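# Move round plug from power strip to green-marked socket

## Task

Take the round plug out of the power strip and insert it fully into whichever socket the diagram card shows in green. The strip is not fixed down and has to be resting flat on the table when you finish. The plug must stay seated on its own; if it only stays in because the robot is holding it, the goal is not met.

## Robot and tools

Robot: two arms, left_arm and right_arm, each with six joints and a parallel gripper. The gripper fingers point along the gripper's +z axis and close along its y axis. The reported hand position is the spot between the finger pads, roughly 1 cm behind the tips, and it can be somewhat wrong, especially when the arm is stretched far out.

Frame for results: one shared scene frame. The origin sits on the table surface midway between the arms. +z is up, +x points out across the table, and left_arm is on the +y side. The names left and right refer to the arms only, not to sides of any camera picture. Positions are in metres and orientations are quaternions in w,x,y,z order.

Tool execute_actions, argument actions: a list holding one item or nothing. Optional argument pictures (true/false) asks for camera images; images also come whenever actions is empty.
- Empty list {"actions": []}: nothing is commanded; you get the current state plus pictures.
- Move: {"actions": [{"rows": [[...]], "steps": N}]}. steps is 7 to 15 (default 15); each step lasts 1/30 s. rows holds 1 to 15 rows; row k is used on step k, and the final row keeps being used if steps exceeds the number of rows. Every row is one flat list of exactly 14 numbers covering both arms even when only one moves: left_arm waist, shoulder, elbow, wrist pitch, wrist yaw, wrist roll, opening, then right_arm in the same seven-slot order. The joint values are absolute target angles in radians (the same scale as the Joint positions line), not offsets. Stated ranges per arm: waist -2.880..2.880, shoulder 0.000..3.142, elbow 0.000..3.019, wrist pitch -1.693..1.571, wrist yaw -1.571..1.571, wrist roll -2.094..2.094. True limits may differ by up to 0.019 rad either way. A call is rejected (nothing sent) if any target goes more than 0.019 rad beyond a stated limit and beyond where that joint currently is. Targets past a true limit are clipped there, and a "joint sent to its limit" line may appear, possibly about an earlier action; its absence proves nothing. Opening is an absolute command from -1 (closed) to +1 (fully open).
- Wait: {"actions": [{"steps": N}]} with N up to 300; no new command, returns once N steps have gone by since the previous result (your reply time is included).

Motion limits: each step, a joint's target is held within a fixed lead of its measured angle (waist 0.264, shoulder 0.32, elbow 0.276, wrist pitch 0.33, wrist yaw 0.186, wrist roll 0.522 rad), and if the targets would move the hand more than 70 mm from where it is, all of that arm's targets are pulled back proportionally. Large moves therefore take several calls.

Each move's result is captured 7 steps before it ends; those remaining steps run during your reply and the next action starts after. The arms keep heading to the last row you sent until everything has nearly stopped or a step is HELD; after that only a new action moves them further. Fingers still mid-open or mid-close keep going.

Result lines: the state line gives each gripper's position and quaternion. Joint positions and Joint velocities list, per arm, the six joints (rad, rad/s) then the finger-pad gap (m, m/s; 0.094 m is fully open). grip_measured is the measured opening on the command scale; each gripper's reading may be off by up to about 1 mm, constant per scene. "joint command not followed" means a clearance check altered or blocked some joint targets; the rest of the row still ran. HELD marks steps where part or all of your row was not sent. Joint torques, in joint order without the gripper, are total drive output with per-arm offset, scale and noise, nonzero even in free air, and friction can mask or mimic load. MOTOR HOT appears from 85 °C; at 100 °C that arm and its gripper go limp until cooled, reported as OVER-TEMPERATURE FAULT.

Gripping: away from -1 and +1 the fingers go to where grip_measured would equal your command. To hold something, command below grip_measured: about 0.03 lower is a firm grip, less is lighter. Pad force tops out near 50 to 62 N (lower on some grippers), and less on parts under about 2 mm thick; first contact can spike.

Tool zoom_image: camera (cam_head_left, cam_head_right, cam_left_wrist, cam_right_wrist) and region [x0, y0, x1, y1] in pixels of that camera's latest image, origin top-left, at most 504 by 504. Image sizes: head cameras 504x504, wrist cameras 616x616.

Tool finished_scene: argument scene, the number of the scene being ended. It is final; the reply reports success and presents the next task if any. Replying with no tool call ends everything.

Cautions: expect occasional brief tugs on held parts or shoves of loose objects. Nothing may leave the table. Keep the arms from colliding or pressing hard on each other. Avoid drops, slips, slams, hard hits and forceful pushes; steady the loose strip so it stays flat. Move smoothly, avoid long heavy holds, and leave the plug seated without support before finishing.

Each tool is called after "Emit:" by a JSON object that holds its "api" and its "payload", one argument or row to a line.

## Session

Emit:
{"api": "execute_actions", "payload": {
  "actions": []
}}

Scene clock: 0.00 s of 4428.00 s.
left_arm: end_effector_position=(+0.4953, +0.8227, +0.3400) grip_measured=+1.000 end_effector_quat_wxyz=(+0.176, +0.235, +0.931, +0.219) | right_arm: end_effector_position=(+0.1905, -0.8069, +0.3200) grip_measured=+1.000 end_effector_quat_wxyz=(+0.054, +0.186, +0.973, -0.126)
Joint positions: left_arm=[ 0.971  2.067  2.377 -1.317  0.084  1.273  0.094] | right_arm=[-1.496  1.738  1.907 -1.466  0.016 -0.918  0.094]
Joint velocities: left_arm=[-0.005 -0.005  0.017 -0.007 -0.007 -0.022  0.   ] | right_arm=[-0.005 -0.005 -0.007  0.002 -0.022 -0.022  0.   ]
Joint torques (N m, as the arm reports them, + toward a larger angle): no reading

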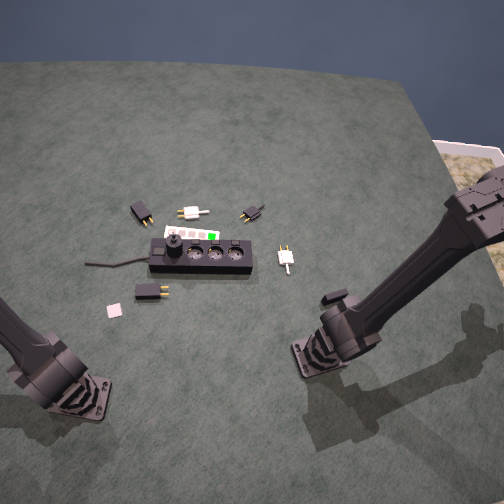

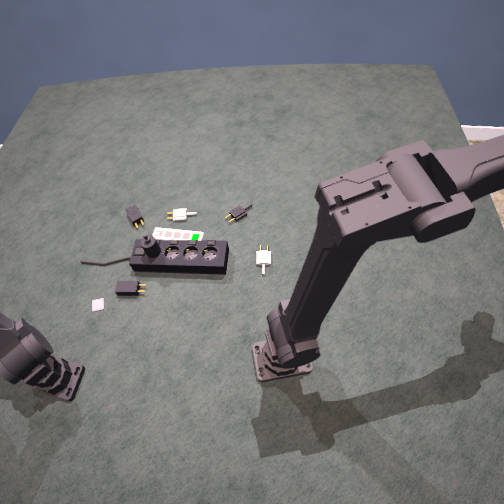

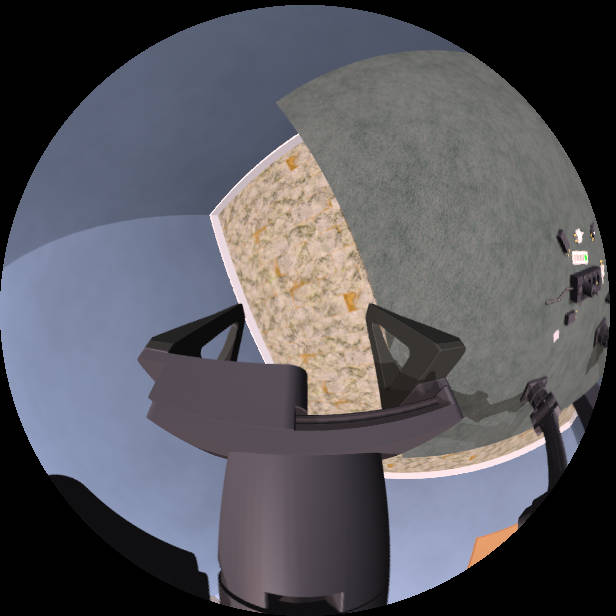

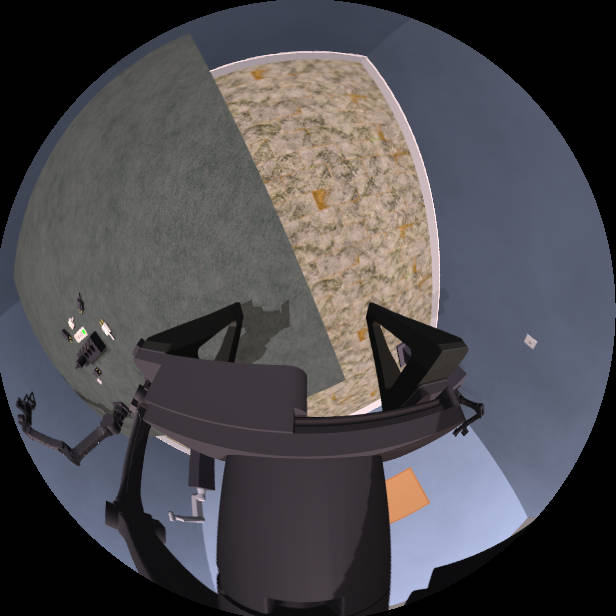

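Emit:
{"api": "zoom_image", "payload": {
  "camera": "cam_head_left",
  "region": [120, 190, 280, 300]
}}

Region (120, 190, 280, 300) of cam_head_left's 504x504 image, scaled by 3.150, with more detail than that image has; it fills the top 346 rows of this view, and the rest is white.

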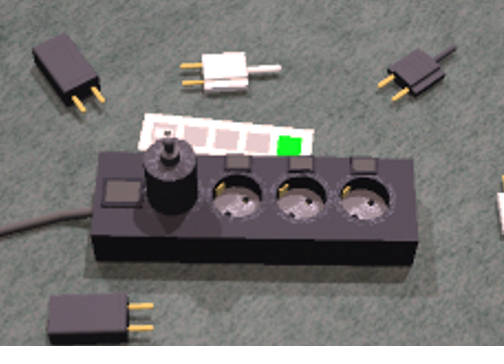

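Emit:
{"api": "execute_actions", "payload": {
  "actions": [
    {"rows":[[-0.41,1.35,1.06,-1.25,0,-1.78,1,0.285,1.13,0.755,-1.005,-0.37,2.01,1]],"steps":15}
  ]
}}

Emit:
{"api": "execute_actions", "payload": {
  "actions": [
    {"steps":70}
  ],
  "pictures": true
}}

Scene clock: 3.37 s of 4428.00 s.
left_arm: end_effector_position=(+0.4888, +0.7389, +0.3315) grip_measured=+1.000 end_effector_quat_wxyz=(+0.163, +0.166, +0.956, +0.179) | right_arm: end_effector_position=(+0.2955, -0.7330, +0.3028) grip_measured=+1.000 end_effector_quat_wxyz=(+0.216, +0.219, +0.948, -0.083)
Joint positions: left_arm=[ 0.879  1.895  2.109 -1.297  0.025  1.05   0.094] | right_arm=[-1.358  1.564  1.603 -1.205 -0.242 -0.65   0.094]
Joint velocities: left_arm=[-0.63  -0.855 -1.033  0.032 -0.066 -0.799  0.   ] | right_arm=[ 0.884 -0.806 -1.17   0.759 -0.725  0.945  0.   ]
Joint torques (N m, as the arm reports them, + toward a larger angle): left_arm=[ -3.55 -21.49  10.06   1.57  -0.16  -0.23] | right_arm=[  2.41 -19.55  10.41   1.3   -0.28   0.09]
Steps of this call (steps 1 to 90: nothing new was sent; then 0.10 s passed at rest; steps 91 to 98: the first 8 steps of this action). Readings (joint positions):
91: left_arm=[0.967 2.059 2.362 -1.311 0.074 1.252] | right_arm=[-1.492 1.731 1.890 -1.443 -0.011 -0.892]
92: left_arm=[0.963 2.040 2.326 -1.304 0.061 1.223] | right_arm=[-1.487 1.711 1.851 -1.400 -0.044 -0.857]
94: left_arm=[0.945 1.997 2.252 -1.302 0.043 1.166] | right_arm=[-1.458 1.666 1.768 -1.328 -0.110 -0.788]
98: the state above

Scene clock: 5.70 s of 4428.00 s.
left_arm: end_effector_position=(+0.2707, +0.0809, +0.1549) grip_measured=+1.000 end_effector_quat_wxyz=(-0.000, -0.556, +0.831, -0.004) | right_arm: end_effector_position=(+0.2752, -0.0299, +0.1186) grip_measured=+1.000 end_effector_quat_wxyz=(-0.153, +0.658, +0.727, +0.126)
Joint positions: left_arm=[-0.418  1.357  1.053 -1.26   0.004 -1.763  0.094] | right_arm=[ 0.294  1.151  0.736 -1.012 -0.372  1.998  0.094]
Joint velocities: left_arm=[-0.005  0.005  0.007 -0.022  0.022  0.037  0.   ] | right_arm=[ 0.005 -0.005  0.002  0.002 -0.007  0.051  0.   ]
Joint torques (N m, as the arm reports them, + toward a larger angle): left_arm=[-0.77 -9.03  9.13  0.85 -0.33 -0.2 ] | right_arm=[ 0.37 -8.31 10.2   0.93 -0.11  0.14]
Kept back: nothing.
Steps of this call (steps 1 to 7: the last 7 steps of your previous action; steps 8 to 70: the robot went on to your last target). Readings (joint positions):
1: left_arm=[0.857 1.866 2.073 -1.295 0.022 1.020] | right_arm=[-1.327 1.537 1.562 -1.182 -0.267 -0.614]
2: left_arm=[0.834 1.837 2.037 -1.294 0.020 0.989] | right_arm=[-1.295 1.507 1.520 -1.162 -0.287 -0.578]
4: left_arm=[0.783 1.775 1.965 -1.291 0.017 0.928] | right_arm=[-1.225 1.445 1.435 -1.128 -0.316 -0.504]
8: left_arm=[0.666 1.639 1.817 -1.285 0.015 0.798] | right_arm=[-1.068 1.311 1.255 -1.079 -0.348 -0.339]
70: the state above

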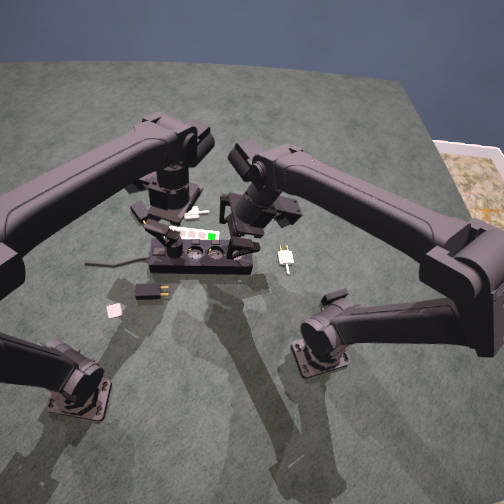

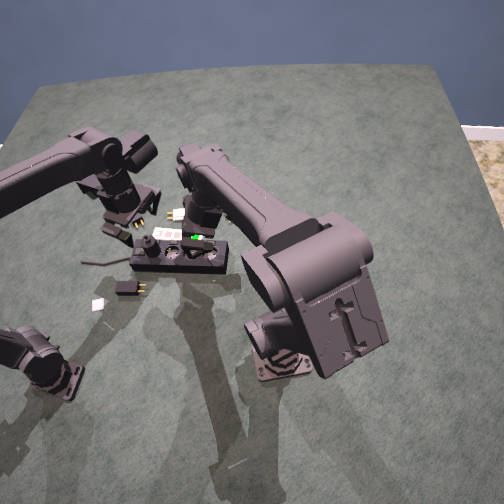

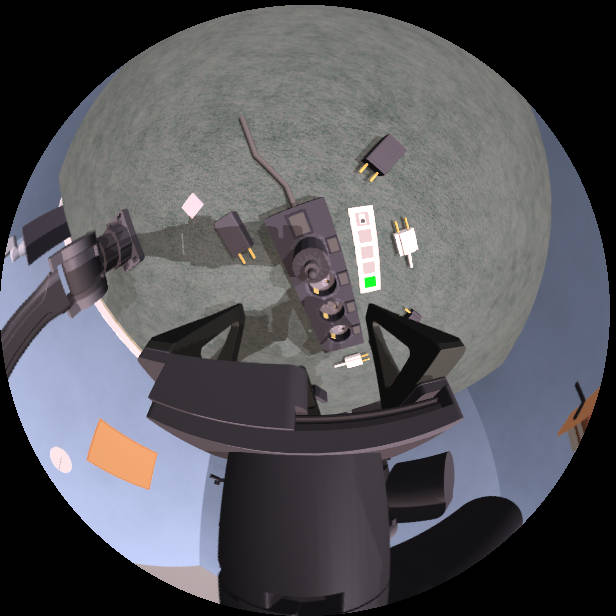

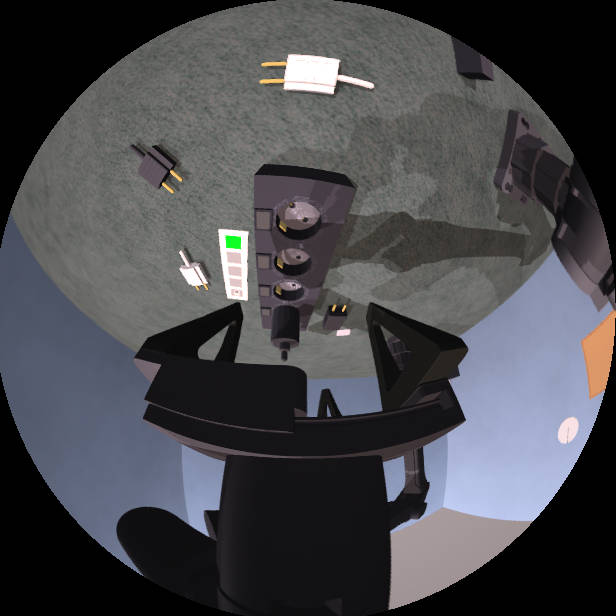

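Emit:
{"api": "zoom_image", "payload": {
  "camera": "cam_left_wrist",
  "region": [230, 190, 390, 350]
}}

Region (230, 190, 390, 350) of cam_left_wrist's 616x616 image, scaled by 3.150, with more detail than that image has.

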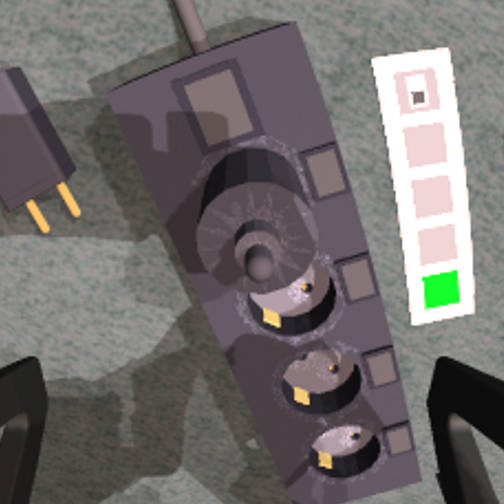

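Emit:
{"api": "execute_actions", "payload": {
  "actions": [
    {"rows":[[-0.39,1.38,1.04,-1.21,0,-1.75,1,0.263,1.19,0.72,-0.94,-0.37,2.09,1],[-0.39,1.38,1.04,-1.21,0,-1.75,1,0.263,1.19,0.72,-0.94,-0.37,2.09,1],[-0.388,1.4,1.015,-1.17,0,-1.75,1,0.263,1.21,0.70,-0.9,-0.37,2.09,1],[-0.388,1.4,1.015,-1.17,0,-1.75,1,0.263,1.23,0.682,-0.86,-0.37,2.09,1],[-0.388,1.42,0.995,-1.13,0,-1.75,1,0.263,1.25,0.668,-0.83,-0.37,2.09,1],[-0.388,1.432,0.985,-1.108,0,-1.75,1,0.263,1.27,0.655,-0.8,-0.37,2.09,1],[-0.388,1.432,0.985,-1.108,0,-1.75,1,0.263,1.29,0.642,-0.76,-0.37,2.09,1],[-0.388,1.432,0.985,-1.108,0,-1.75,1,0.263,1.31,0.628,-0.725,-0.37,2.09,1],[-0.388,1.432,0.985,-1.108,0,-1.75,1,0.263,1.328,0.615,-0.685,-0.37,2.09,1]],"steps":15}
  ]
}}

Emit:
{"api": "execute_actions", "payload": {
  "actions": [
    {"steps":12}
  ],
  "pictures": true
}}

Scene clock: 7.00 s of 4428.00 s.
left_arm: end_effector_position=(+0.2824, +0.0809, +0.1202) grip_measured=+1.000 end_effector_quat_wxyz=(+0.005, -0.563, +0.826, -0.017) | right_arm: end_effector_position=(+0.2887, -0.0302, +0.0673) grip_measured=+1.000 end_effector_quat_wxyz=(-0.151, +0.686, +0.698, +0.136)
Joint positions: left_arm=[-0.401  1.398  0.997 -1.133  0.004 -1.763  0.094] | right_arm=[ 0.274  1.248  0.655 -0.805 -0.372  2.064  0.094]
Joint velocities: left_arm=[ 0.034  0.386 -0.247  0.237 -0.081 -0.066  0.   ] | right_arm=[-0.005  0.737 -0.476  1.013 -0.037 -0.007  0.   ]
Joint torques (N m, as the arm reports them, + toward a larger angle): left_arm=[-0.67 -7.86  8.53  0.92 -0.34  0.11] | right_arm=[ 0.23 -5.53  7.95  0.79 -0.11  0.12]
Steps of this call (steps 1 to 15: the robot went on to your last target; steps 16 to 31: nothing new was sent; steps 32 to 39: the first 8 steps of this action). Readings (joint positions):
32: left_arm=[-0.417 1.357 1.051 -1.253 0.004 -1.763] | right_arm=[0.293 1.152 0.733 -1.002 -0.372 2.009]
33: left_arm=[-0.415 1.357 1.049 -1.241 0.004 -1.763] | right_arm=[0.290 1.154 0.729 -0.982 -0.372 2.023]
35: left_arm=[-0.410 1.362 1.037 -1.207 0.004 -1.763] | right_arm=[0.281 1.170 0.712 -0.934 -0.372 2.043]
39: the state above

Scene clock: 7.40 s of 4428.00 s.
left_arm: end_effector_position=(+0.2778, +0.0840, +0.0990) grip_measured=+1.000 end_effector_quat_wxyz=(-0.003, -0.563, +0.826, +0.003) | right_arm: end_effector_position=(+0.2798, -0.0349, +0.0250) grip_measured=+1.000 end_effector_quat_wxyz=(-0.158, +0.695, +0.692, +0.116)
Joint positions: left_arm=[-0.4    1.437  0.976 -1.119  0.004 -1.763  0.094] | right_arm=[ 0.274  1.337  0.597 -0.697 -0.372  2.077  0.094]
Joint velocities: left_arm=[-0.005 -0.015 -0.007  0.007  0.007 -0.081  0.   ] | right_arm=[-0.005 -0.005  0.012  0.002  0.022 -0.051  0.   ]
Joint torques (N m, as the arm reports them, + toward a larger angle): left_arm=[-0.39 -9.48  8.96  0.89 -0.34  0.11] | right_arm=[ 0.26 -8.97  8.48  1.1  -0.13  0.13]
Kept back: nothing.
Steps of this call (steps 1 to 7: the last 7 steps of your previous action; steps 8 to 12: the robot went on to your last target). Readings (joint positions):
1: left_arm=[-0.400 1.411 0.989 -1.127 0.004 -1.763] | right_arm=[0.274 1.273 0.639 -0.770 -0.372 2.066]
2: left_arm=[-0.400 1.422 0.984 -1.124 0.004 -1.763] | right_arm=[0.274 1.296 0.625 -0.740 -0.372 2.068]
4: left_arm=[-0.400 1.435 0.977 -1.121 0.004 -1.763] | right_arm=[0.274 1.329 0.605 -0.714 -0.372 2.072]
8: left_arm=[-0.400 1.437 0.976 -1.119 0.004 -1.763] | right_arm=[0.274 1.337 0.597 -0.702 -0.372 2.075]
12: the state above

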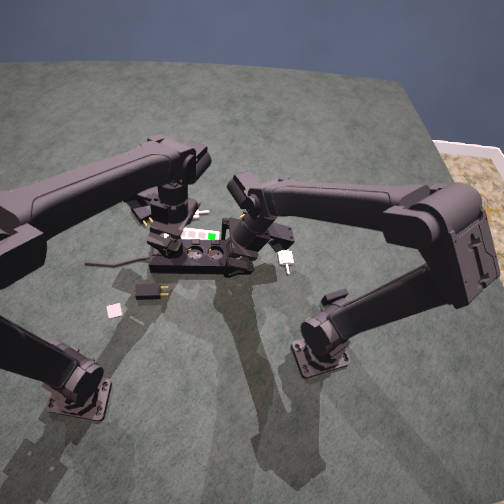

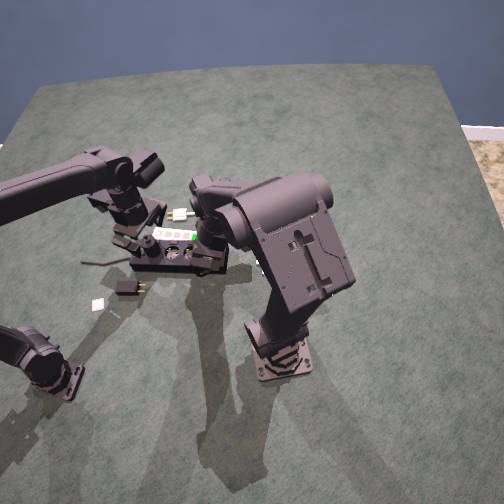

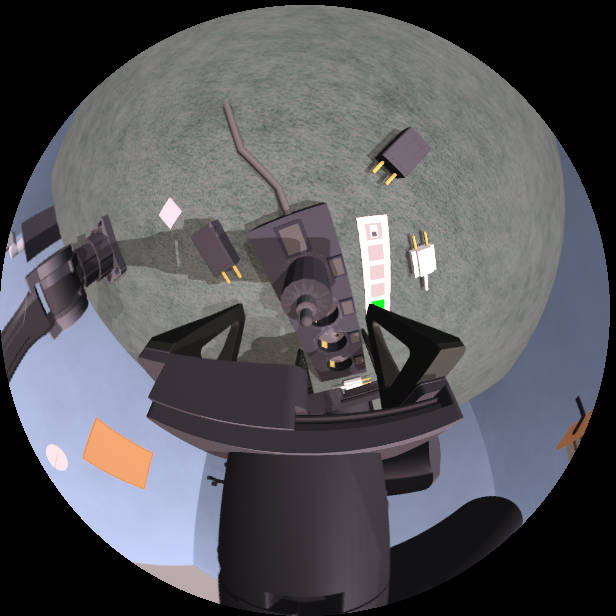

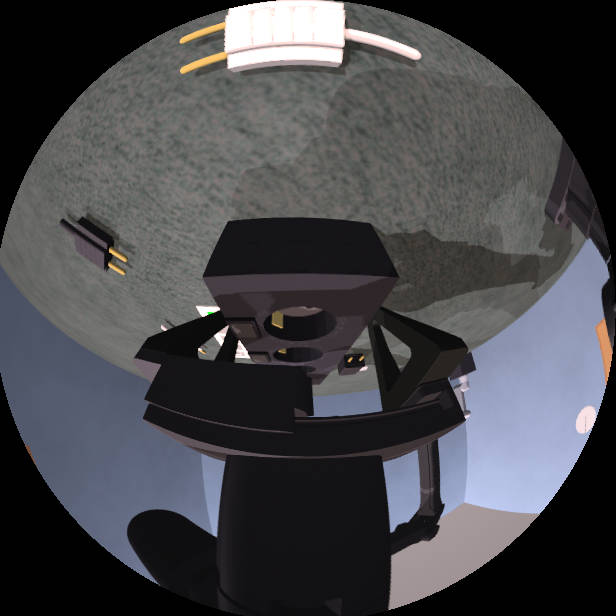

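Emit:
{"api": "execute_actions", "payload": {
  "actions": [
    {"rows":[[-0.393,1.445,0.978,-1.1,0,-1.76,1,0.268,1.335,0.615,-0.665,-0.37,2.09,1],[-0.393,1.451,0.97,-1.087,0,-1.76,0.9,0.268,1.335,0.615,-0.665,-0.37,2.09,0.9],[-0.393,1.457,0.962,-1.072,0,-1.76,0.8,0.268,1.335,0.615,-0.665,-0.37,2.09,0.8],[-0.393,1.463,0.954,-1.057,0,-1.76,0.7,0.268,1.335,0.615,-0.665,-0.37,2.09,0.7],[-0.393,1.469,0.946,-1.042,0,-1.76,0.6,0.268,1.335,0.615,-0.665,-0.37,2.09,0.6],[-0.393,1.475,0.938,-1.027,0,-1.76,0.6,0.268,1.335,0.615,-0.665,-0.37,2.09,0.5],[-0.393,1.48,0.931,-1.012,0,-1.76,0.6,0.268,1.335,0.615,-0.665,-0.37,2.09,0.4],[-0.393,1.485,0.925,-0.997,0,-1.76,0.6,0.268,1.335,0.615,-0.665,-0.37,2.09,0.3],[-0.393,1.485,0.925,-0.997,0,-1.76,0.6,0.268,1.335,0.615,-0.665,-0.37,2.09,0.2],[-0.393,1.485,0.925,-0.997,0,-1.76,0.6,0.268,1.335,0.615,-0.665,-0.37,2.09,0.1]],"steps":15}
  ]
}}

Emit:
{"api": "execute_actions", "payload": {
  "actions": [
    {"steps":10}
  ],
  "pictures": true
}}

Scene clock: 8.33 s of 4428.00 s.
left_arm: end_effector_position=(+0.2828, +0.0808, +0.0837) grip_measured=+0.602 end_effector_quat_wxyz=(+0.004, -0.563, +0.826, -0.014) | right_arm: end_effector_position=(+0.2840, -0.0330, +0.0256) grip_measured=+0.597 end_effector_quat_wxyz=(-0.154, +0.694, +0.692, +0.125)
Joint positions: left_arm=[-0.4    1.449  0.943 -1.036  0.004 -1.763  0.075] | right_arm=[ 0.274  1.337  0.597 -0.678 -0.371  2.079  0.075]
Joint velocities: left_arm=[-0.005  0.161 -0.232  0.442 -0.037 -0.051 -0.002] | right_arm=[-0.015  0.005 -0.017 -0.012  0.037  0.037 -0.002]
Joint torques (N m, as the arm reports them, + toward a larger angle): left_arm=[-0.8  -6.71  7.75  0.86 -0.34  0.01] | right_arm=[ 0.53 -8.06  8.53  1.17 -0.18  0.1 ]
Steps of this call (steps 1 to 20: the robot went on to your last target; steps 21 to 28: the first 8 steps of this action). Readings (joint positions):
21: left_arm=[-0.400 1.437 0.976 -1.117 0.004 -1.763] | right_arm=[0.274 1.337 0.597 -0.694 -0.372 2.078]
22: left_arm=[-0.400 1.437 0.975 -1.113 0.004 -1.763] | right_arm=[0.274 1.337 0.597 -0.689 -0.372 2.078]
24: left_arm=[-0.400 1.437 0.969 -1.092 0.004 -1.763] | right_arm=[0.274 1.337 0.597 -0.680 -0.372 2.078]
28: the state above

Scene clock: 8.67 s of 4428.00 s.
left_arm: end_effector_position=(+0.2786, +0.0835, +0.0648) grip_measured=+0.601 end_effector_quat_wxyz=(-0.001, -0.563, +0.826, -0.002) | right_arm: end_effector_position=(+0.2840, -0.0330, +0.0256) grip_measured=+0.597 end_effector_quat_wxyz=(-0.154, +0.694, +0.692, +0.125)
Joint positions: left_arm=[-0.4    1.481  0.92  -1.008  0.004 -1.763  0.075] | right_arm=[ 0.274  1.337  0.597 -0.678 -0.371  2.079  0.075]
Joint velocities: left_arm=[ 0.005 -0.005  0.007 -0.002 -0.051  0.022  0.   ] | right_arm=[-0.005 -0.015  0.002  0.002  0.051 -0.066 -0.   ]
Joint torques (N m, as the arm reports them, + toward a larger angle): left_arm=[-0.78 -8.63  8.03  0.92 -0.34  0.  ] | right_arm=[ 0.32 -8.21  8.53  1.3  -0.17  0.1 ]
Kept back: nothing.
Steps of this call (steps 1 to 7: the last 7 steps of your previous action; steps 8 to 10: the robot went on to your last target). Readings (joint positions):
1: left_arm=[-0.400 1.456 0.936 -1.024 0.004 -1.763] | right_arm=[0.274 1.337 0.597 -0.678 -0.371 2.079]
2: left_arm=[-0.400 1.463 0.930 -1.017 0.004 -1.763] | right_arm=[0.274 1.337 0.597 -0.678 -0.371 2.079]
4: left_arm=[-0.400 1.475 0.923 -1.011 0.004 -1.763] | right_arm=[0.274 1.337 0.597 -0.678 -0.371 2.079]
8: left_arm=[-0.400 1.481 0.920 -1.009 0.004 -1.763] | right_arm=[0.274 1.337 0.597 -0.678 -0.371 2.079]
10: the state above

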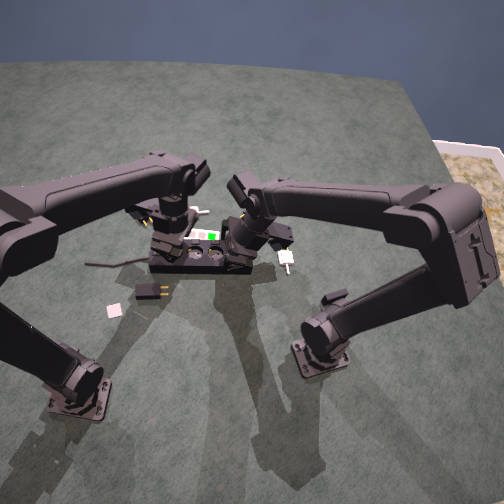

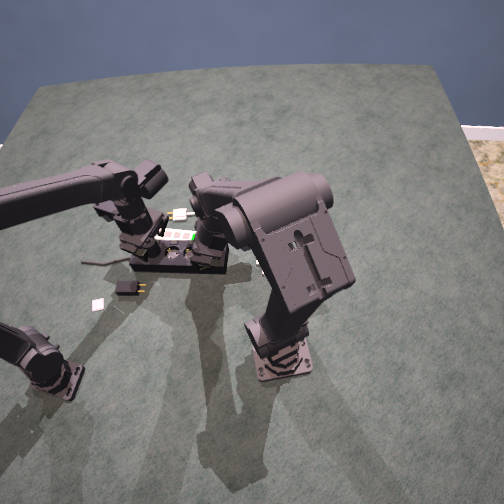

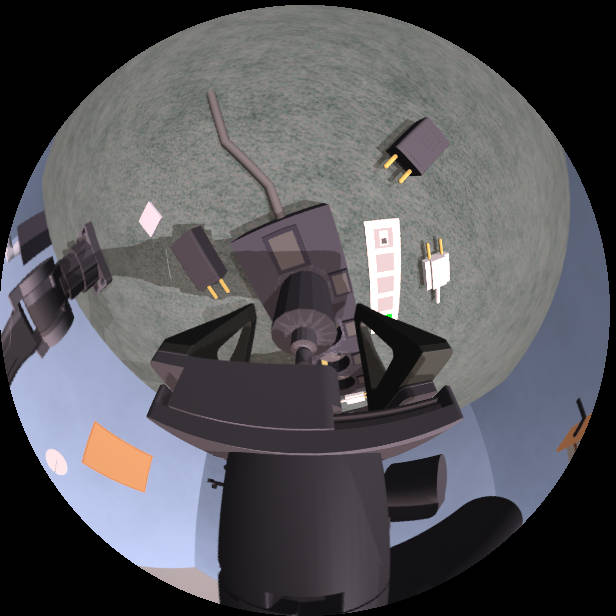

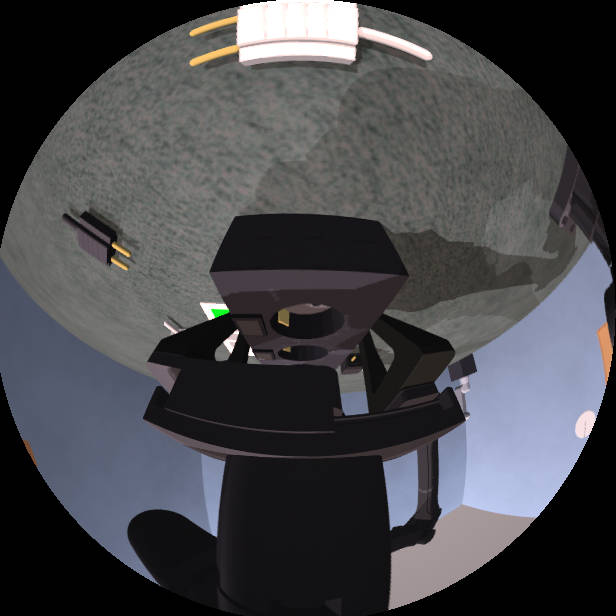

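Emit:
{"api": "execute_actions", "payload": {
  "actions": [
    {"rows":[[-0.4,1.481,0.93,-1.005,0,-1.763,0.3,0.27,1.345,0.61,-0.675,-0.37,2.085,0.53],[-0.4,1.481,0.93,-1.005,0,-1.763,0.1,0.27,1.345,0.61,-0.675,-0.37,2.085,0.53],[-0.4,1.481,0.93,-1.005,0,-1.763,-0.05,0.27,1.345,0.61,-0.675,-0.37,2.085,0.53],[-0.4,1.481,0.93,-1.005,0,-1.763,-0.13,0.27,1.345,0.61,-0.675,-0.37,2.085,0.53],[-0.4,1.481,0.93,-1.005,0,-1.763,-0.18,0.27,1.345,0.61,-0.675,-0.37,2.085,0.53],[-0.4,1.481,0.93,-1.005,0,-1.763,-0.23,0.27,1.345,0.61,-0.675,-0.37,2.085,0.53],[-0.4,1.481,0.93,-1.005,0,-1.763,-0.29,0.27,1.345,0.61,-0.675,-0.37,2.085,0.53],[-0.4,1.481,0.93,-1.005,0,-1.763,-0.29,0.27,1.345,0.61,-0.675,-0.37,2.085,0.53],[-0.4,1.47,0.95,-1.008,0,-1.763,-0.29,0.27,1.345,0.61,-0.675,-0.37,2.085,0.53],[-0.4,1.46,0.965,-1.012,0,-1.763,-0.29,0.27,1.345,0.61,-0.675,-0.37,2.085,0.53],[-0.4,1.452,0.974,-1.018,0,-1.763,-0.29,0.27,1.345,0.61,-0.675,-0.37,2.085,0.53],[-0.4,1.447,0.98,-1.028,0,-1.763,-0.29,0.27,1.345,0.61,-0.675,-0.37,2.085,0.53],[-0.4,1.442,0.986,-1.038,0,-1.763,-0.29,0.27,1.345,0.61,-0.675,-0.37,2.085,0.53],[-0.4,1.437,0.992,-1.048,0,-1.763,-0.29,0.27,1.345,0.61,-0.675,-0.37,2.085,0.53]],"steps":15}
  ]
}}

Emit:
{"api": "execute_actions", "payload": {
  "actions": [
    {"steps":12}
  ],
  "pictures": true
}}

Scene clock: 9.67 s of 4428.00 s.
left_arm: end_effector_position=(+0.2786, +0.0835, +0.0648) grip_measured=-0.224 end_effector_quat_wxyz=(-0.001, -0.563, +0.826, -0.002) | right_arm: end_effector_position=(+0.2841, -0.0331, +0.0255) grip_measured=+0.597 end_effector_quat_wxyz=(-0.154, +0.694, +0.693, +0.125)
Joint positions: left_arm=[-0.4    1.481  0.92  -1.008  0.004 -1.763  0.036] | right_arm=[ 0.274  1.337  0.597 -0.678 -0.37   2.079  0.075]
Joint velocities: left_arm=[-0.005 -0.015 -0.027  0.012 -0.007 -0.037 -0.   ] | right_arm=[-0.005 -0.005 -0.007 -0.002 -0.037 -0.081 -0.001]
Joint torques (N m, as the arm reports them, + toward a larger angle): left_arm=[-1.41 -9.72  8.53  0.64 -0.35 -0.02] | right_arm=[ 0.58 -6.82  8.09  0.68 -0.23  0.05]
Steps of this call (steps 1 to 22: the robot went on to your last target; steps 23 to 30: the first 8 steps of this action). Readings (joint positions):
23: left_arm=[-0.400 1.481 0.920 -1.008 0.004 -1.763] | right_arm=[0.274 1.337 0.597 -0.678 -0.371 2.079]
24: left_arm=[-0.400 1.481 0.920 -1.008 0.004 -1.763] | right_arm=[0.274 1.337 0.597 -0.678 -0.371 2.079]
26: left_arm=[-0.400 1.481 0.920 -1.008 0.004 -1.763] | right_arm=[0.274 1.337 0.597 -0.678 -0.371 2.079]
30: the state above

Scene clock: 10.07 s of 4428.00 s.
left_arm: end_effector_position=(+0.2784, +0.0847, +0.0709) grip_measured=-0.224 end_effector_quat_wxyz=(+0.001, -0.563, +0.826, +0.001) | right_arm: end_effector_position=(+0.2834, -0.0319, +0.0263) grip_measured=+0.597 end_effector_quat_wxyz=(-0.158, +0.692, +0.693, +0.126)
Joint positions: left_arm=[-0.4    1.472  0.929 -1.029 -0.002 -1.763  0.036] | right_arm=[ 0.274  1.336  0.597 -0.678 -0.378  2.077  0.075]
Joint velocities: left_arm=[-0.015 -0.005 -0.017  0.027  0.007  0.007 -0.   ] | right_arm=[-0.005 -0.015  0.007 -0.002 -0.051 -0.022  0.001]
Joint torques (N m, as the arm reports them, + toward a larger angle): left_arm=[ -1.35 -12.23  12.47  -0.14  -0.16  -0.03] | right_arm=[ 0.59 -6.9   8.21  0.68  0.11  0.06]
Kept back: nothing.
Steps of this call (steps 1 to 7: the last 7 steps of your previous action; steps 8 to 12: the robot went on to your last target). Readings (joint positions):
1: left_arm=[-0.400 1.481 0.920 -1.008 0.004 -1.763] | right_arm=[0.274 1.337 0.597 -0.678 -0.370 2.079]
2: left_arm=[-0.400 1.480 0.920 -1.008 0.004 -1.763] | right_arm=[0.274 1.337 0.597 -0.678 -0.370 2.079]
4: left_arm=[-0.400 1.478 0.920 -1.009 0.004 -1.763] | right_arm=[0.274 1.337 0.597 -0.678 -0.370 2.079]
8: left_arm=[-0.400 1.472 0.928 -1.027 -0.001 -1.763] | right_arm=[0.274 1.337 0.597 -0.678 -0.377 2.079]
12: the state above

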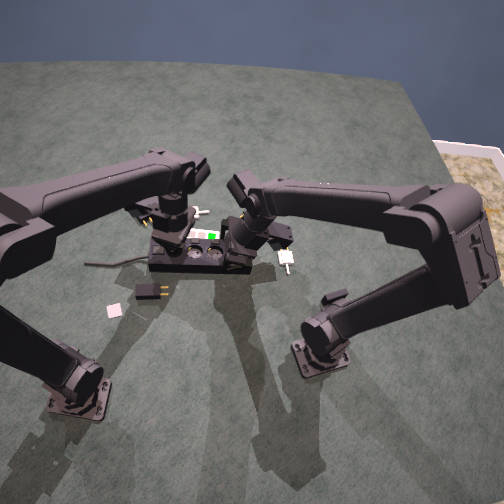

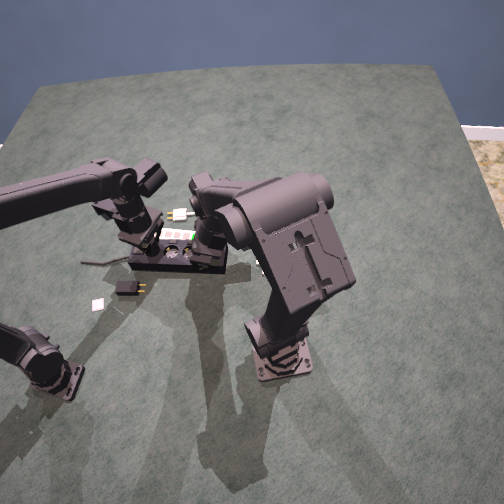

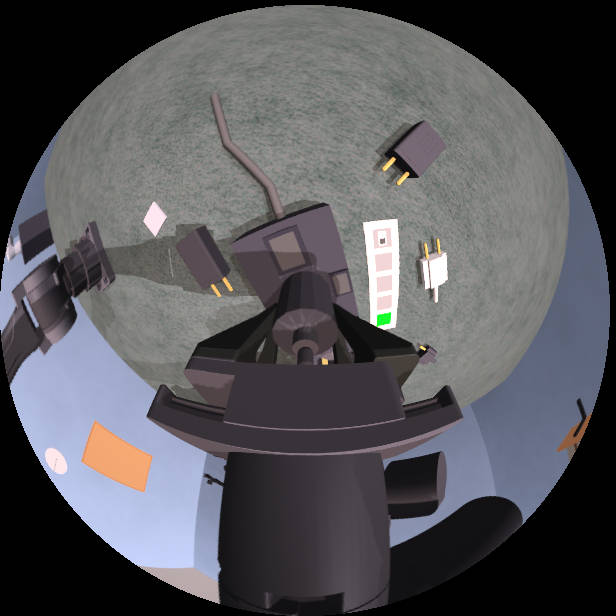

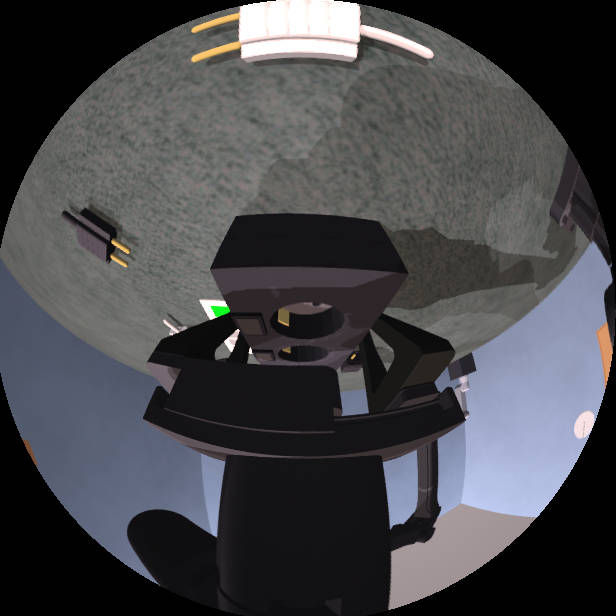

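Emit:
{"api": "execute_actions", "payload": {
  "actions": []
}}

Scene clock: 10.83 s of 4428.00 s.
left_arm: end_effector_position=(+0.2784, +0.0847, +0.0709) grip_measured=-0.224 end_effector_quat_wxyz=(+0.001, -0.563, +0.826, +0.001) | right_arm: end_effector_position=(+0.2834, -0.0319, +0.0263) grip_measured=+0.597 end_effector_quat_wxyz=(-0.158, +0.692, +0.693, +0.126)
Joint positions: left_arm=[-0.4    1.472  0.929 -1.029 -0.002 -1.763  0.036] | right_arm=[ 0.274  1.336  0.597 -0.678 -0.378  2.077  0.075]
Joint velocities: left_arm=[-0.005  0.005 -0.007  0.027 -0.007  0.066 -0.   ] | right_arm=[ 0.005  0.005 -0.007 -0.007  0.007  0.066  0.   ]
Joint torques (N m, as the arm reports them, + toward a larger angle): left_arm=[ -1.33 -12.31  12.41  -0.15  -0.16  -0.03] | right_arm=[ 0.74 -7.1   8.14  0.67  0.1   0.08]
Kept back: nothing.
Steps of this call (steps 1 to 23: the robot went on to your last target). Readings (joint positions):
1: left_arm=[-0.400 1.472 0.929 -1.029 -0.002 -1.763] | right_arm=[0.274 1.336 0.597 -0.678 -0.378 2.077]
2: left_arm=[-0.400 1.472 0.929 -1.029 -0.002 -1.763] | right_arm=[0.274 1.336 0.597 -0.678 -0.378 2.077]
4: left_arm=[-0.400 1.472 0.929 -1.029 -0.002 -1.763] | right_arm=[0.274 1.336 0.597 -0.678 -0.378 2.077]
8: left_arm=[-0.400 1.472 0.929 -1.029 -0.002 -1.763] | right_arm=[0.274 1.336 0.597 -0.678 -0.378 2.077]
23: the state above

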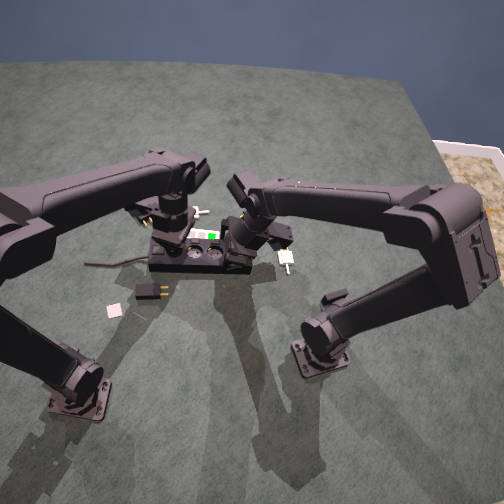

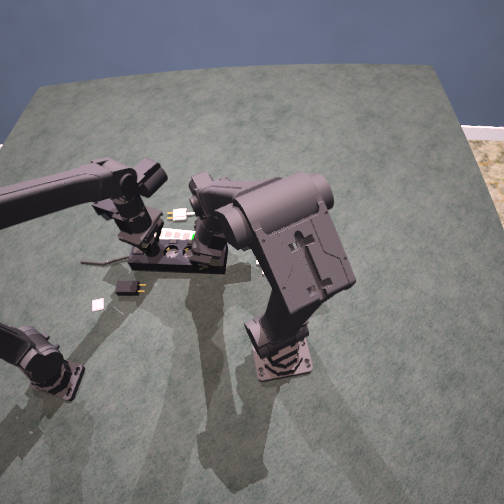

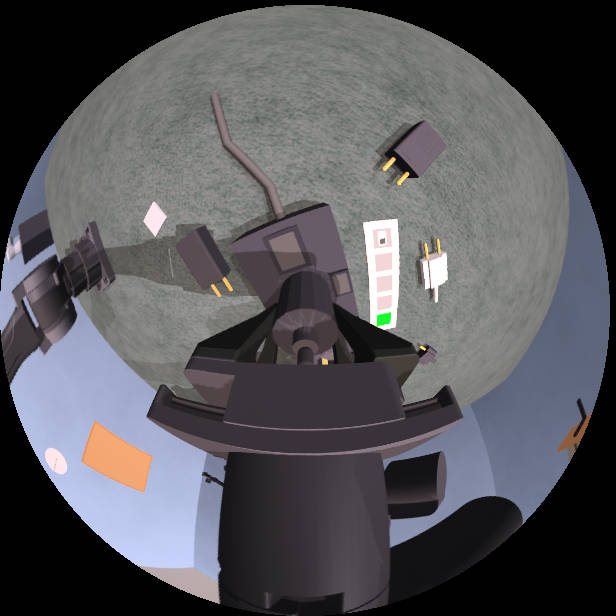

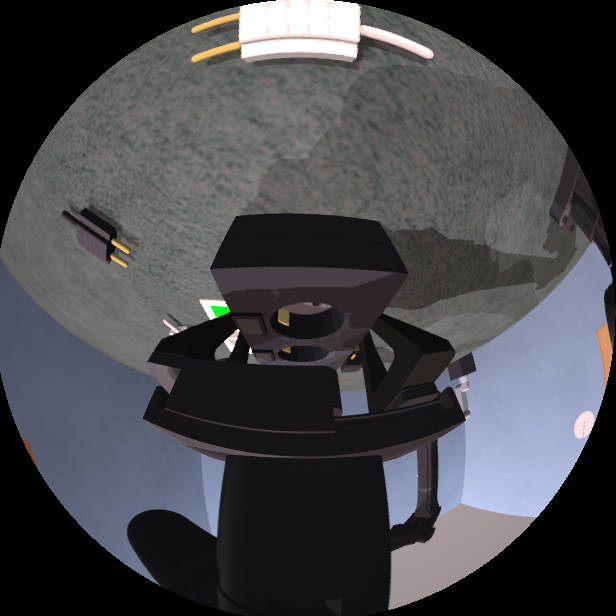

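Emit:
{"api": "execute_actions", "payload": {
  "actions": [
    {"rows":[[-0.4,1.43,1.0,-1.045,0,-1.763,-0.29,0.27,1.35,0.605,-0.675,-0.37,2.085,0.52],[-0.4,1.427,1.004,-1.048,0,-1.763,-0.29,0.27,1.35,0.605,-0.675,-0.37,2.085,0.52],[-0.4,1.424,1.008,-1.051,0,-1.763,-0.29,0.27,1.35,0.605,-0.675,-0.37,2.085,0.52],[-0.4,1.421,1.012,-1.054,0,-1.763,-0.29,0.27,1.35,0.605,-0.675,-0.37,2.085,0.52],[-0.4,1.418,1.016,-1.058,0,-1.763,-0.29,0.27,1.35,0.605,-0.675,-0.37,2.085,0.52],[-0.4,1.415,1.02,-1.062,0,-1.763,-0.29,0.27,1.35,0.605,-0.675,-0.37,2.085,0.52],[-0.4,1.412,1.024,-1.066,0,-1.763,-0.29,0.27,1.35,0.605,-0.675,-0.37,2.085,0.52],[-0.4,1.41,1.027,-1.07,0,-1.763,-0.29,0.27,1.35,0.605,-0.675,-0.37,2.085,0.52]],"steps":15}
  ]
}}

Emit:
{"api": "execute_actions", "payload": {
  "actions": [
    {"steps":8}
  ],
  "pictures": true
}}

Scene clock: 11.60 s of 4428.00 s.
left_arm: end_effector_position=(+0.2799, +0.0834, +0.0820) grip_measured=-0.224 end_effector_quat_wxyz=(+0.001, -0.563, +0.826, -0.002) | right_arm: end_effector_position=(+0.2840, -0.0327, +0.0259) grip_measured=+0.597 end_effector_quat_wxyz=(-0.155, +0.694, +0.692, +0.126)
Joint positions: left_arm=[-0.4    1.457  0.947 -1.056 -0.    -1.763  0.036] | right_arm=[ 0.274  1.336  0.597 -0.677 -0.372  2.079  0.075]
Joint velocities: left_arm=[ 0.005 -0.239  0.144 -0.208  0.037 -0.022  0.   ] | right_arm=[-0.015  0.015  0.007  0.007  0.183 -0.037 -0.   ]
Joint torques (N m, as the arm reports them, + toward a larger angle): left_arm=[ -1.28 -12.39  13.23   0.75  -0.27  -0.03] | right_arm=[ 0.67 -6.64  7.6   0.81 -0.39 -0.04]
Steps of this call (steps 1 to 15: the robot went on to your last target; steps 16 to 23: the first 8 steps of this action). Readings (joint positions):
16: left_arm=[-0.400 1.472 0.929 -1.029 -0.002 -1.763] | right_arm=[0.274 1.336 0.597 -0.678 -0.378 2.077]
17: left_arm=[-0.400 1.471 0.930 -1.030 -0.002 -1.763] | right_arm=[0.274 1.336 0.597 -0.678 -0.378 2.077]
19: left_arm=[-0.400 1.470 0.932 -1.035 -0.002 -1.763] | right_arm=[0.274 1.336 0.597 -0.678 -0.379 2.077]
23: the state above

Scene clock: 11.87 s of 4428.00 s.
left_arm: end_effector_position=(+0.2935, +0.0747, +0.1141) grip_measured=-0.224 end_effector_quat_wxyz=(+0.016, -0.563, +0.826, -0.038) | right_arm: end_effector_position=(+0.2848, -0.0341, +0.0252) grip_measured=+0.597 end_effector_quat_wxyz=(-0.152, +0.696, +0.690, +0.124)
Joint positions: left_arm=[-0.4    1.409  0.988 -1.068  0.    -1.763  0.036] | right_arm=[ 0.272  1.337  0.597 -0.677 -0.365  2.084  0.075]
Joint velocities: left_arm=[ 0.015 -0.015  0.066 -0.002  0.022 -0.007 -0.001] | right_arm=[-0.005  0.005  0.002  0.022 -0.051  0.007  0.   ]
Joint torques (N m, as the arm reports them, + toward a larger angle): left_arm=[-1.32 -8.91 10.93  0.58 -0.21 -0.02] | right_arm=[ 1.21 -6.9   7.71  0.57 -0.41 -0.04]
Kept back: nothing.
Steps of this call (steps 1 to 7: the last 7 steps of your previous action; step 8: the robot went on to your last target). Readings (joint positions):
1: left_arm=[-0.400 1.449 0.953 -1.061 0.000 -1.763] | right_arm=[0.274 1.337 0.597 -0.677 -0.370 2.080]
2: left_arm=[-0.400 1.441 0.960 -1.062 0.000 -1.763] | right_arm=[0.274 1.337 0.597 -0.677 -0.370 2.080]
4: left_arm=[-0.400 1.424 0.972 -1.068 0.000 -1.763] | right_arm=[0.272 1.337 0.597 -0.677 -0.364 2.084]
8: the state above

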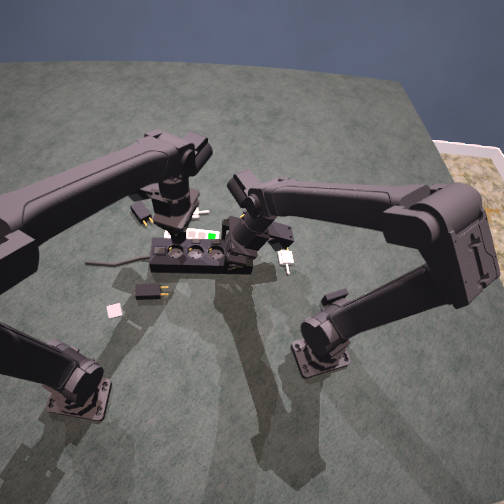

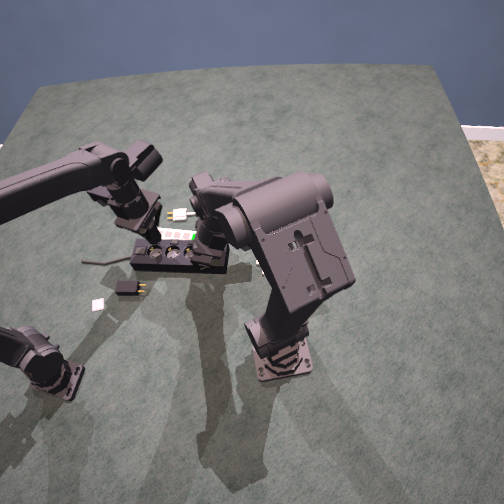

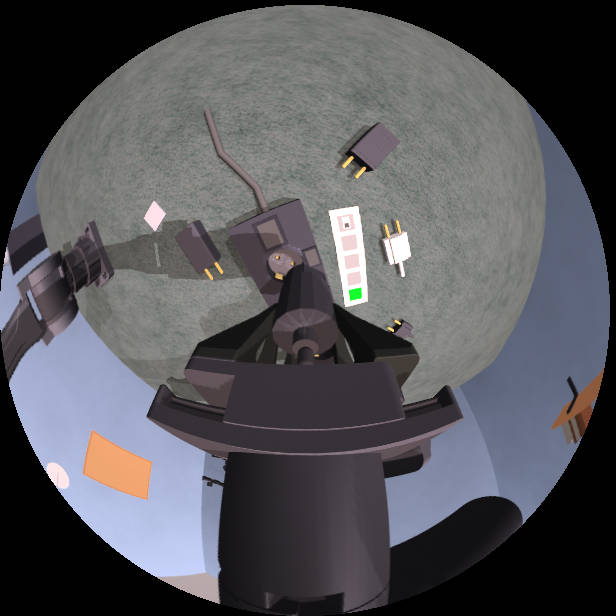

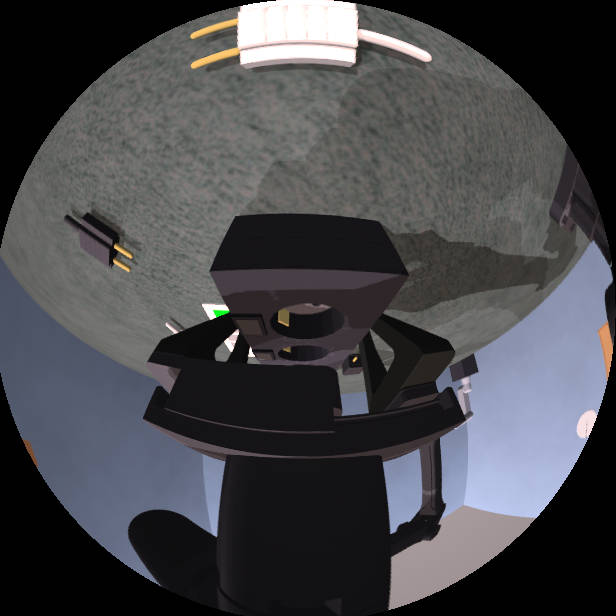

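Emit:
{"api": "execute_actions", "payload": {
  "actions": [
    {"rows":[[-0.4,1.40,1.03,-1.09,0,-1.763,-0.29,0.272,1.337,0.61,-0.675,-0.37,2.085,0.95],[-0.4,1.395,1.04,-1.11,0,-1.763,-0.29,0.272,1.337,0.61,-0.675,-0.37,2.085,0.95],[-0.4,1.39,1.05,-1.13,0,-1.763,-0.29,0.272,1.337,0.61,-0.675,-0.37,2.085,0.95],[-0.4,1.385,1.055,-1.15,0,-1.763,-0.29,0.272,1.337,0.61,-0.675,-0.37,2.085,0.95],[-0.4,1.38,1.055,-1.17,0,-1.763,-0.29,0.272,1.337,0.61,-0.675,-0.37,2.085,0.95],[-0.4,1.38,1.055,-1.19,0,-1.763,-0.29,0.272,1.337,0.61,-0.675,-0.37,2.085,0.95],[-0.4,1.38,1.055,-1.19,0,-1.763,-0.29,0.272,1.32,0.63,-0.68,-0.37,2.085,0.95],[-0.4,1.38,1.055,-1.19,0,-1.763,-0.29,0.272,1.30,0.65,-0.70,-0.37,2.085,0.95],[-0.4,1.38,1.055,-1.19,0,-1.763,-0.29,0.272,1.28,0.67,-0.73,-0.37,2.085,0.95],[-0.4,1.38,1.055,-1.19,0,-1.763,-0.29,0.272,1.26,0.69,-0.77,-0.37,2.085,0.95],[-0.4,1.38,1.055,-1.19,0,-1.763,-0.29,0.272,1.24,0.71,-0.81,-0.37,2.085,0.95],[-0.4,1.38,1.055,-1.19,0,-1.763,-0.29,0.272,1.22,0.73,-0.85,-0.37,2.085,0.95],[-0.4,1.38,1.055,-1.19,0,-1.763,-0.29,0.272,1.20,0.75,-0.89,-0.37,2.085,0.95],[-0.4,1.38,1.055,-1.19,0,-1.763,-0.29,0.272,1.17,0.77,-0.93,-0.37,2.085,0.95],[-0.4,1.38,1.055,-1.19,0,-1.763,-0.29,0.272,1.15,0.78,-0.97,-0.37,2.085,0.95]],"steps":15}
  ]
}}

Emit:
{"api": "execute_actions", "payload": {
  "actions": [
    {"steps":12}
  ]
}}

Scene clock: 12.70 s of 4428.00 s.
left_arm: end_effector_position=(+0.2785, +0.0843, +0.1237) grip_measured=-0.224 end_effector_quat_wxyz=(+0.002, -0.563, +0.826, -0.005) | right_arm: end_effector_position=(+0.2848, -0.0338, +0.0258) grip_measured=+0.949 end_effector_quat_wxyz=(-0.153, +0.696, +0.691, +0.124)
Joint positions: left_arm=[-0.4    1.396  1.005 -1.168  0.    -1.763  0.036] | right_arm=[ 0.272  1.336  0.598 -0.68  -0.367  2.083  0.092]
Joint velocities: left_arm=[-0.005 -0.132  0.046 -0.217 -0.051 -0.081  0.   ] | right_arm=[-0.015 -0.044  0.022 -0.144 -0.037  0.007  0.001]
Joint torques (N m, as the arm reports them, + toward a larger angle): left_arm=[-1.35 -9.34 11.96  0.37 -0.22 -0.02] | right_arm=[  0.64 -10.82  11.3    0.25  -0.33  -0.01]
Steps of this call (steps 1 to 17: the robot went on to your last target; steps 18 to 25: the first 8 steps of this action). Readings (joint positions):
18: left_arm=[-0.400 1.409 0.990 -1.070 0.000 -1.763] | right_arm=[0.272 1.337 0.597 -0.677 -0.366 2.083]
19: left_arm=[-0.400 1.409 0.990 -1.077 0.000 -1.763] | right_arm=[0.272 1.337 0.597 -0.677 -0.367 2.083]
21: left_arm=[-0.400 1.408 0.995 -1.106 0.000 -1.763] | right_arm=[0.272 1.337 0.597 -0.677 -0.367 2.083]
25: the state above

Scene clock: 13.10 s of 4428.00 s.
left_arm: end_effector_position=(+0.2773, +0.0850, +0.1291) grip_measured=-0.224 end_effector_quat_wxyz=(+0.003, -0.563, +0.826, -0.007) | right_arm: end_effector_position=(+0.2985, -0.0266, +0.1306) grip_measured=+0.949 end_effector_quat_wxyz=(-0.141, +0.688, +0.693, +0.161)
Joint positions: left_arm=[-0.4    1.385  1.009 -1.18   0.    -1.763  0.036] | right_arm=[ 0.272  1.142  0.754 -0.952 -0.368  2.083  0.092]
Joint velocities: left_arm=[-0.015 -0.005 -0.002 -0.012 -0.007  0.022 -0.   ] | right_arm=[ 0.005 -0.171  0.09  -0.071  0.066  0.022 -0.   ]
Joint torques (N m, as the arm reports them, + toward a larger angle): left_arm=[-1.37 -9.43 11.83  0.19 -0.22 -0.03] | right_arm=[ 0.85 -4.98 10.58  0.09 -0.31 -0.02]
Kept back: nothing.
Steps of this call (steps 1 to 7: the last 7 steps of your previous action; steps 8 to 12: the robot went on to your last target). Readings (joint positions):
1: left_arm=[-0.400 1.393 1.006 -1.173 0.000 -1.763] | right_arm=[0.272 1.334 0.601 -0.690 -0.367 2.083]
2: left_arm=[-0.400 1.389 1.006 -1.177 0.000 -1.763] | right_arm=[0.272 1.327 0.608 -0.711 -0.367 2.083]
4: left_arm=[-0.400 1.386 1.008 -1.180 0.000 -1.763] | right_arm=[0.272 1.301 0.633 -0.773 -0.367 2.083]
8: left_arm=[-0.400 1.385 1.009 -1.180 0.000 -1.763] | right_arm=[0.272 1.210 0.710 -0.912 -0.367 2.083]
12: the state above


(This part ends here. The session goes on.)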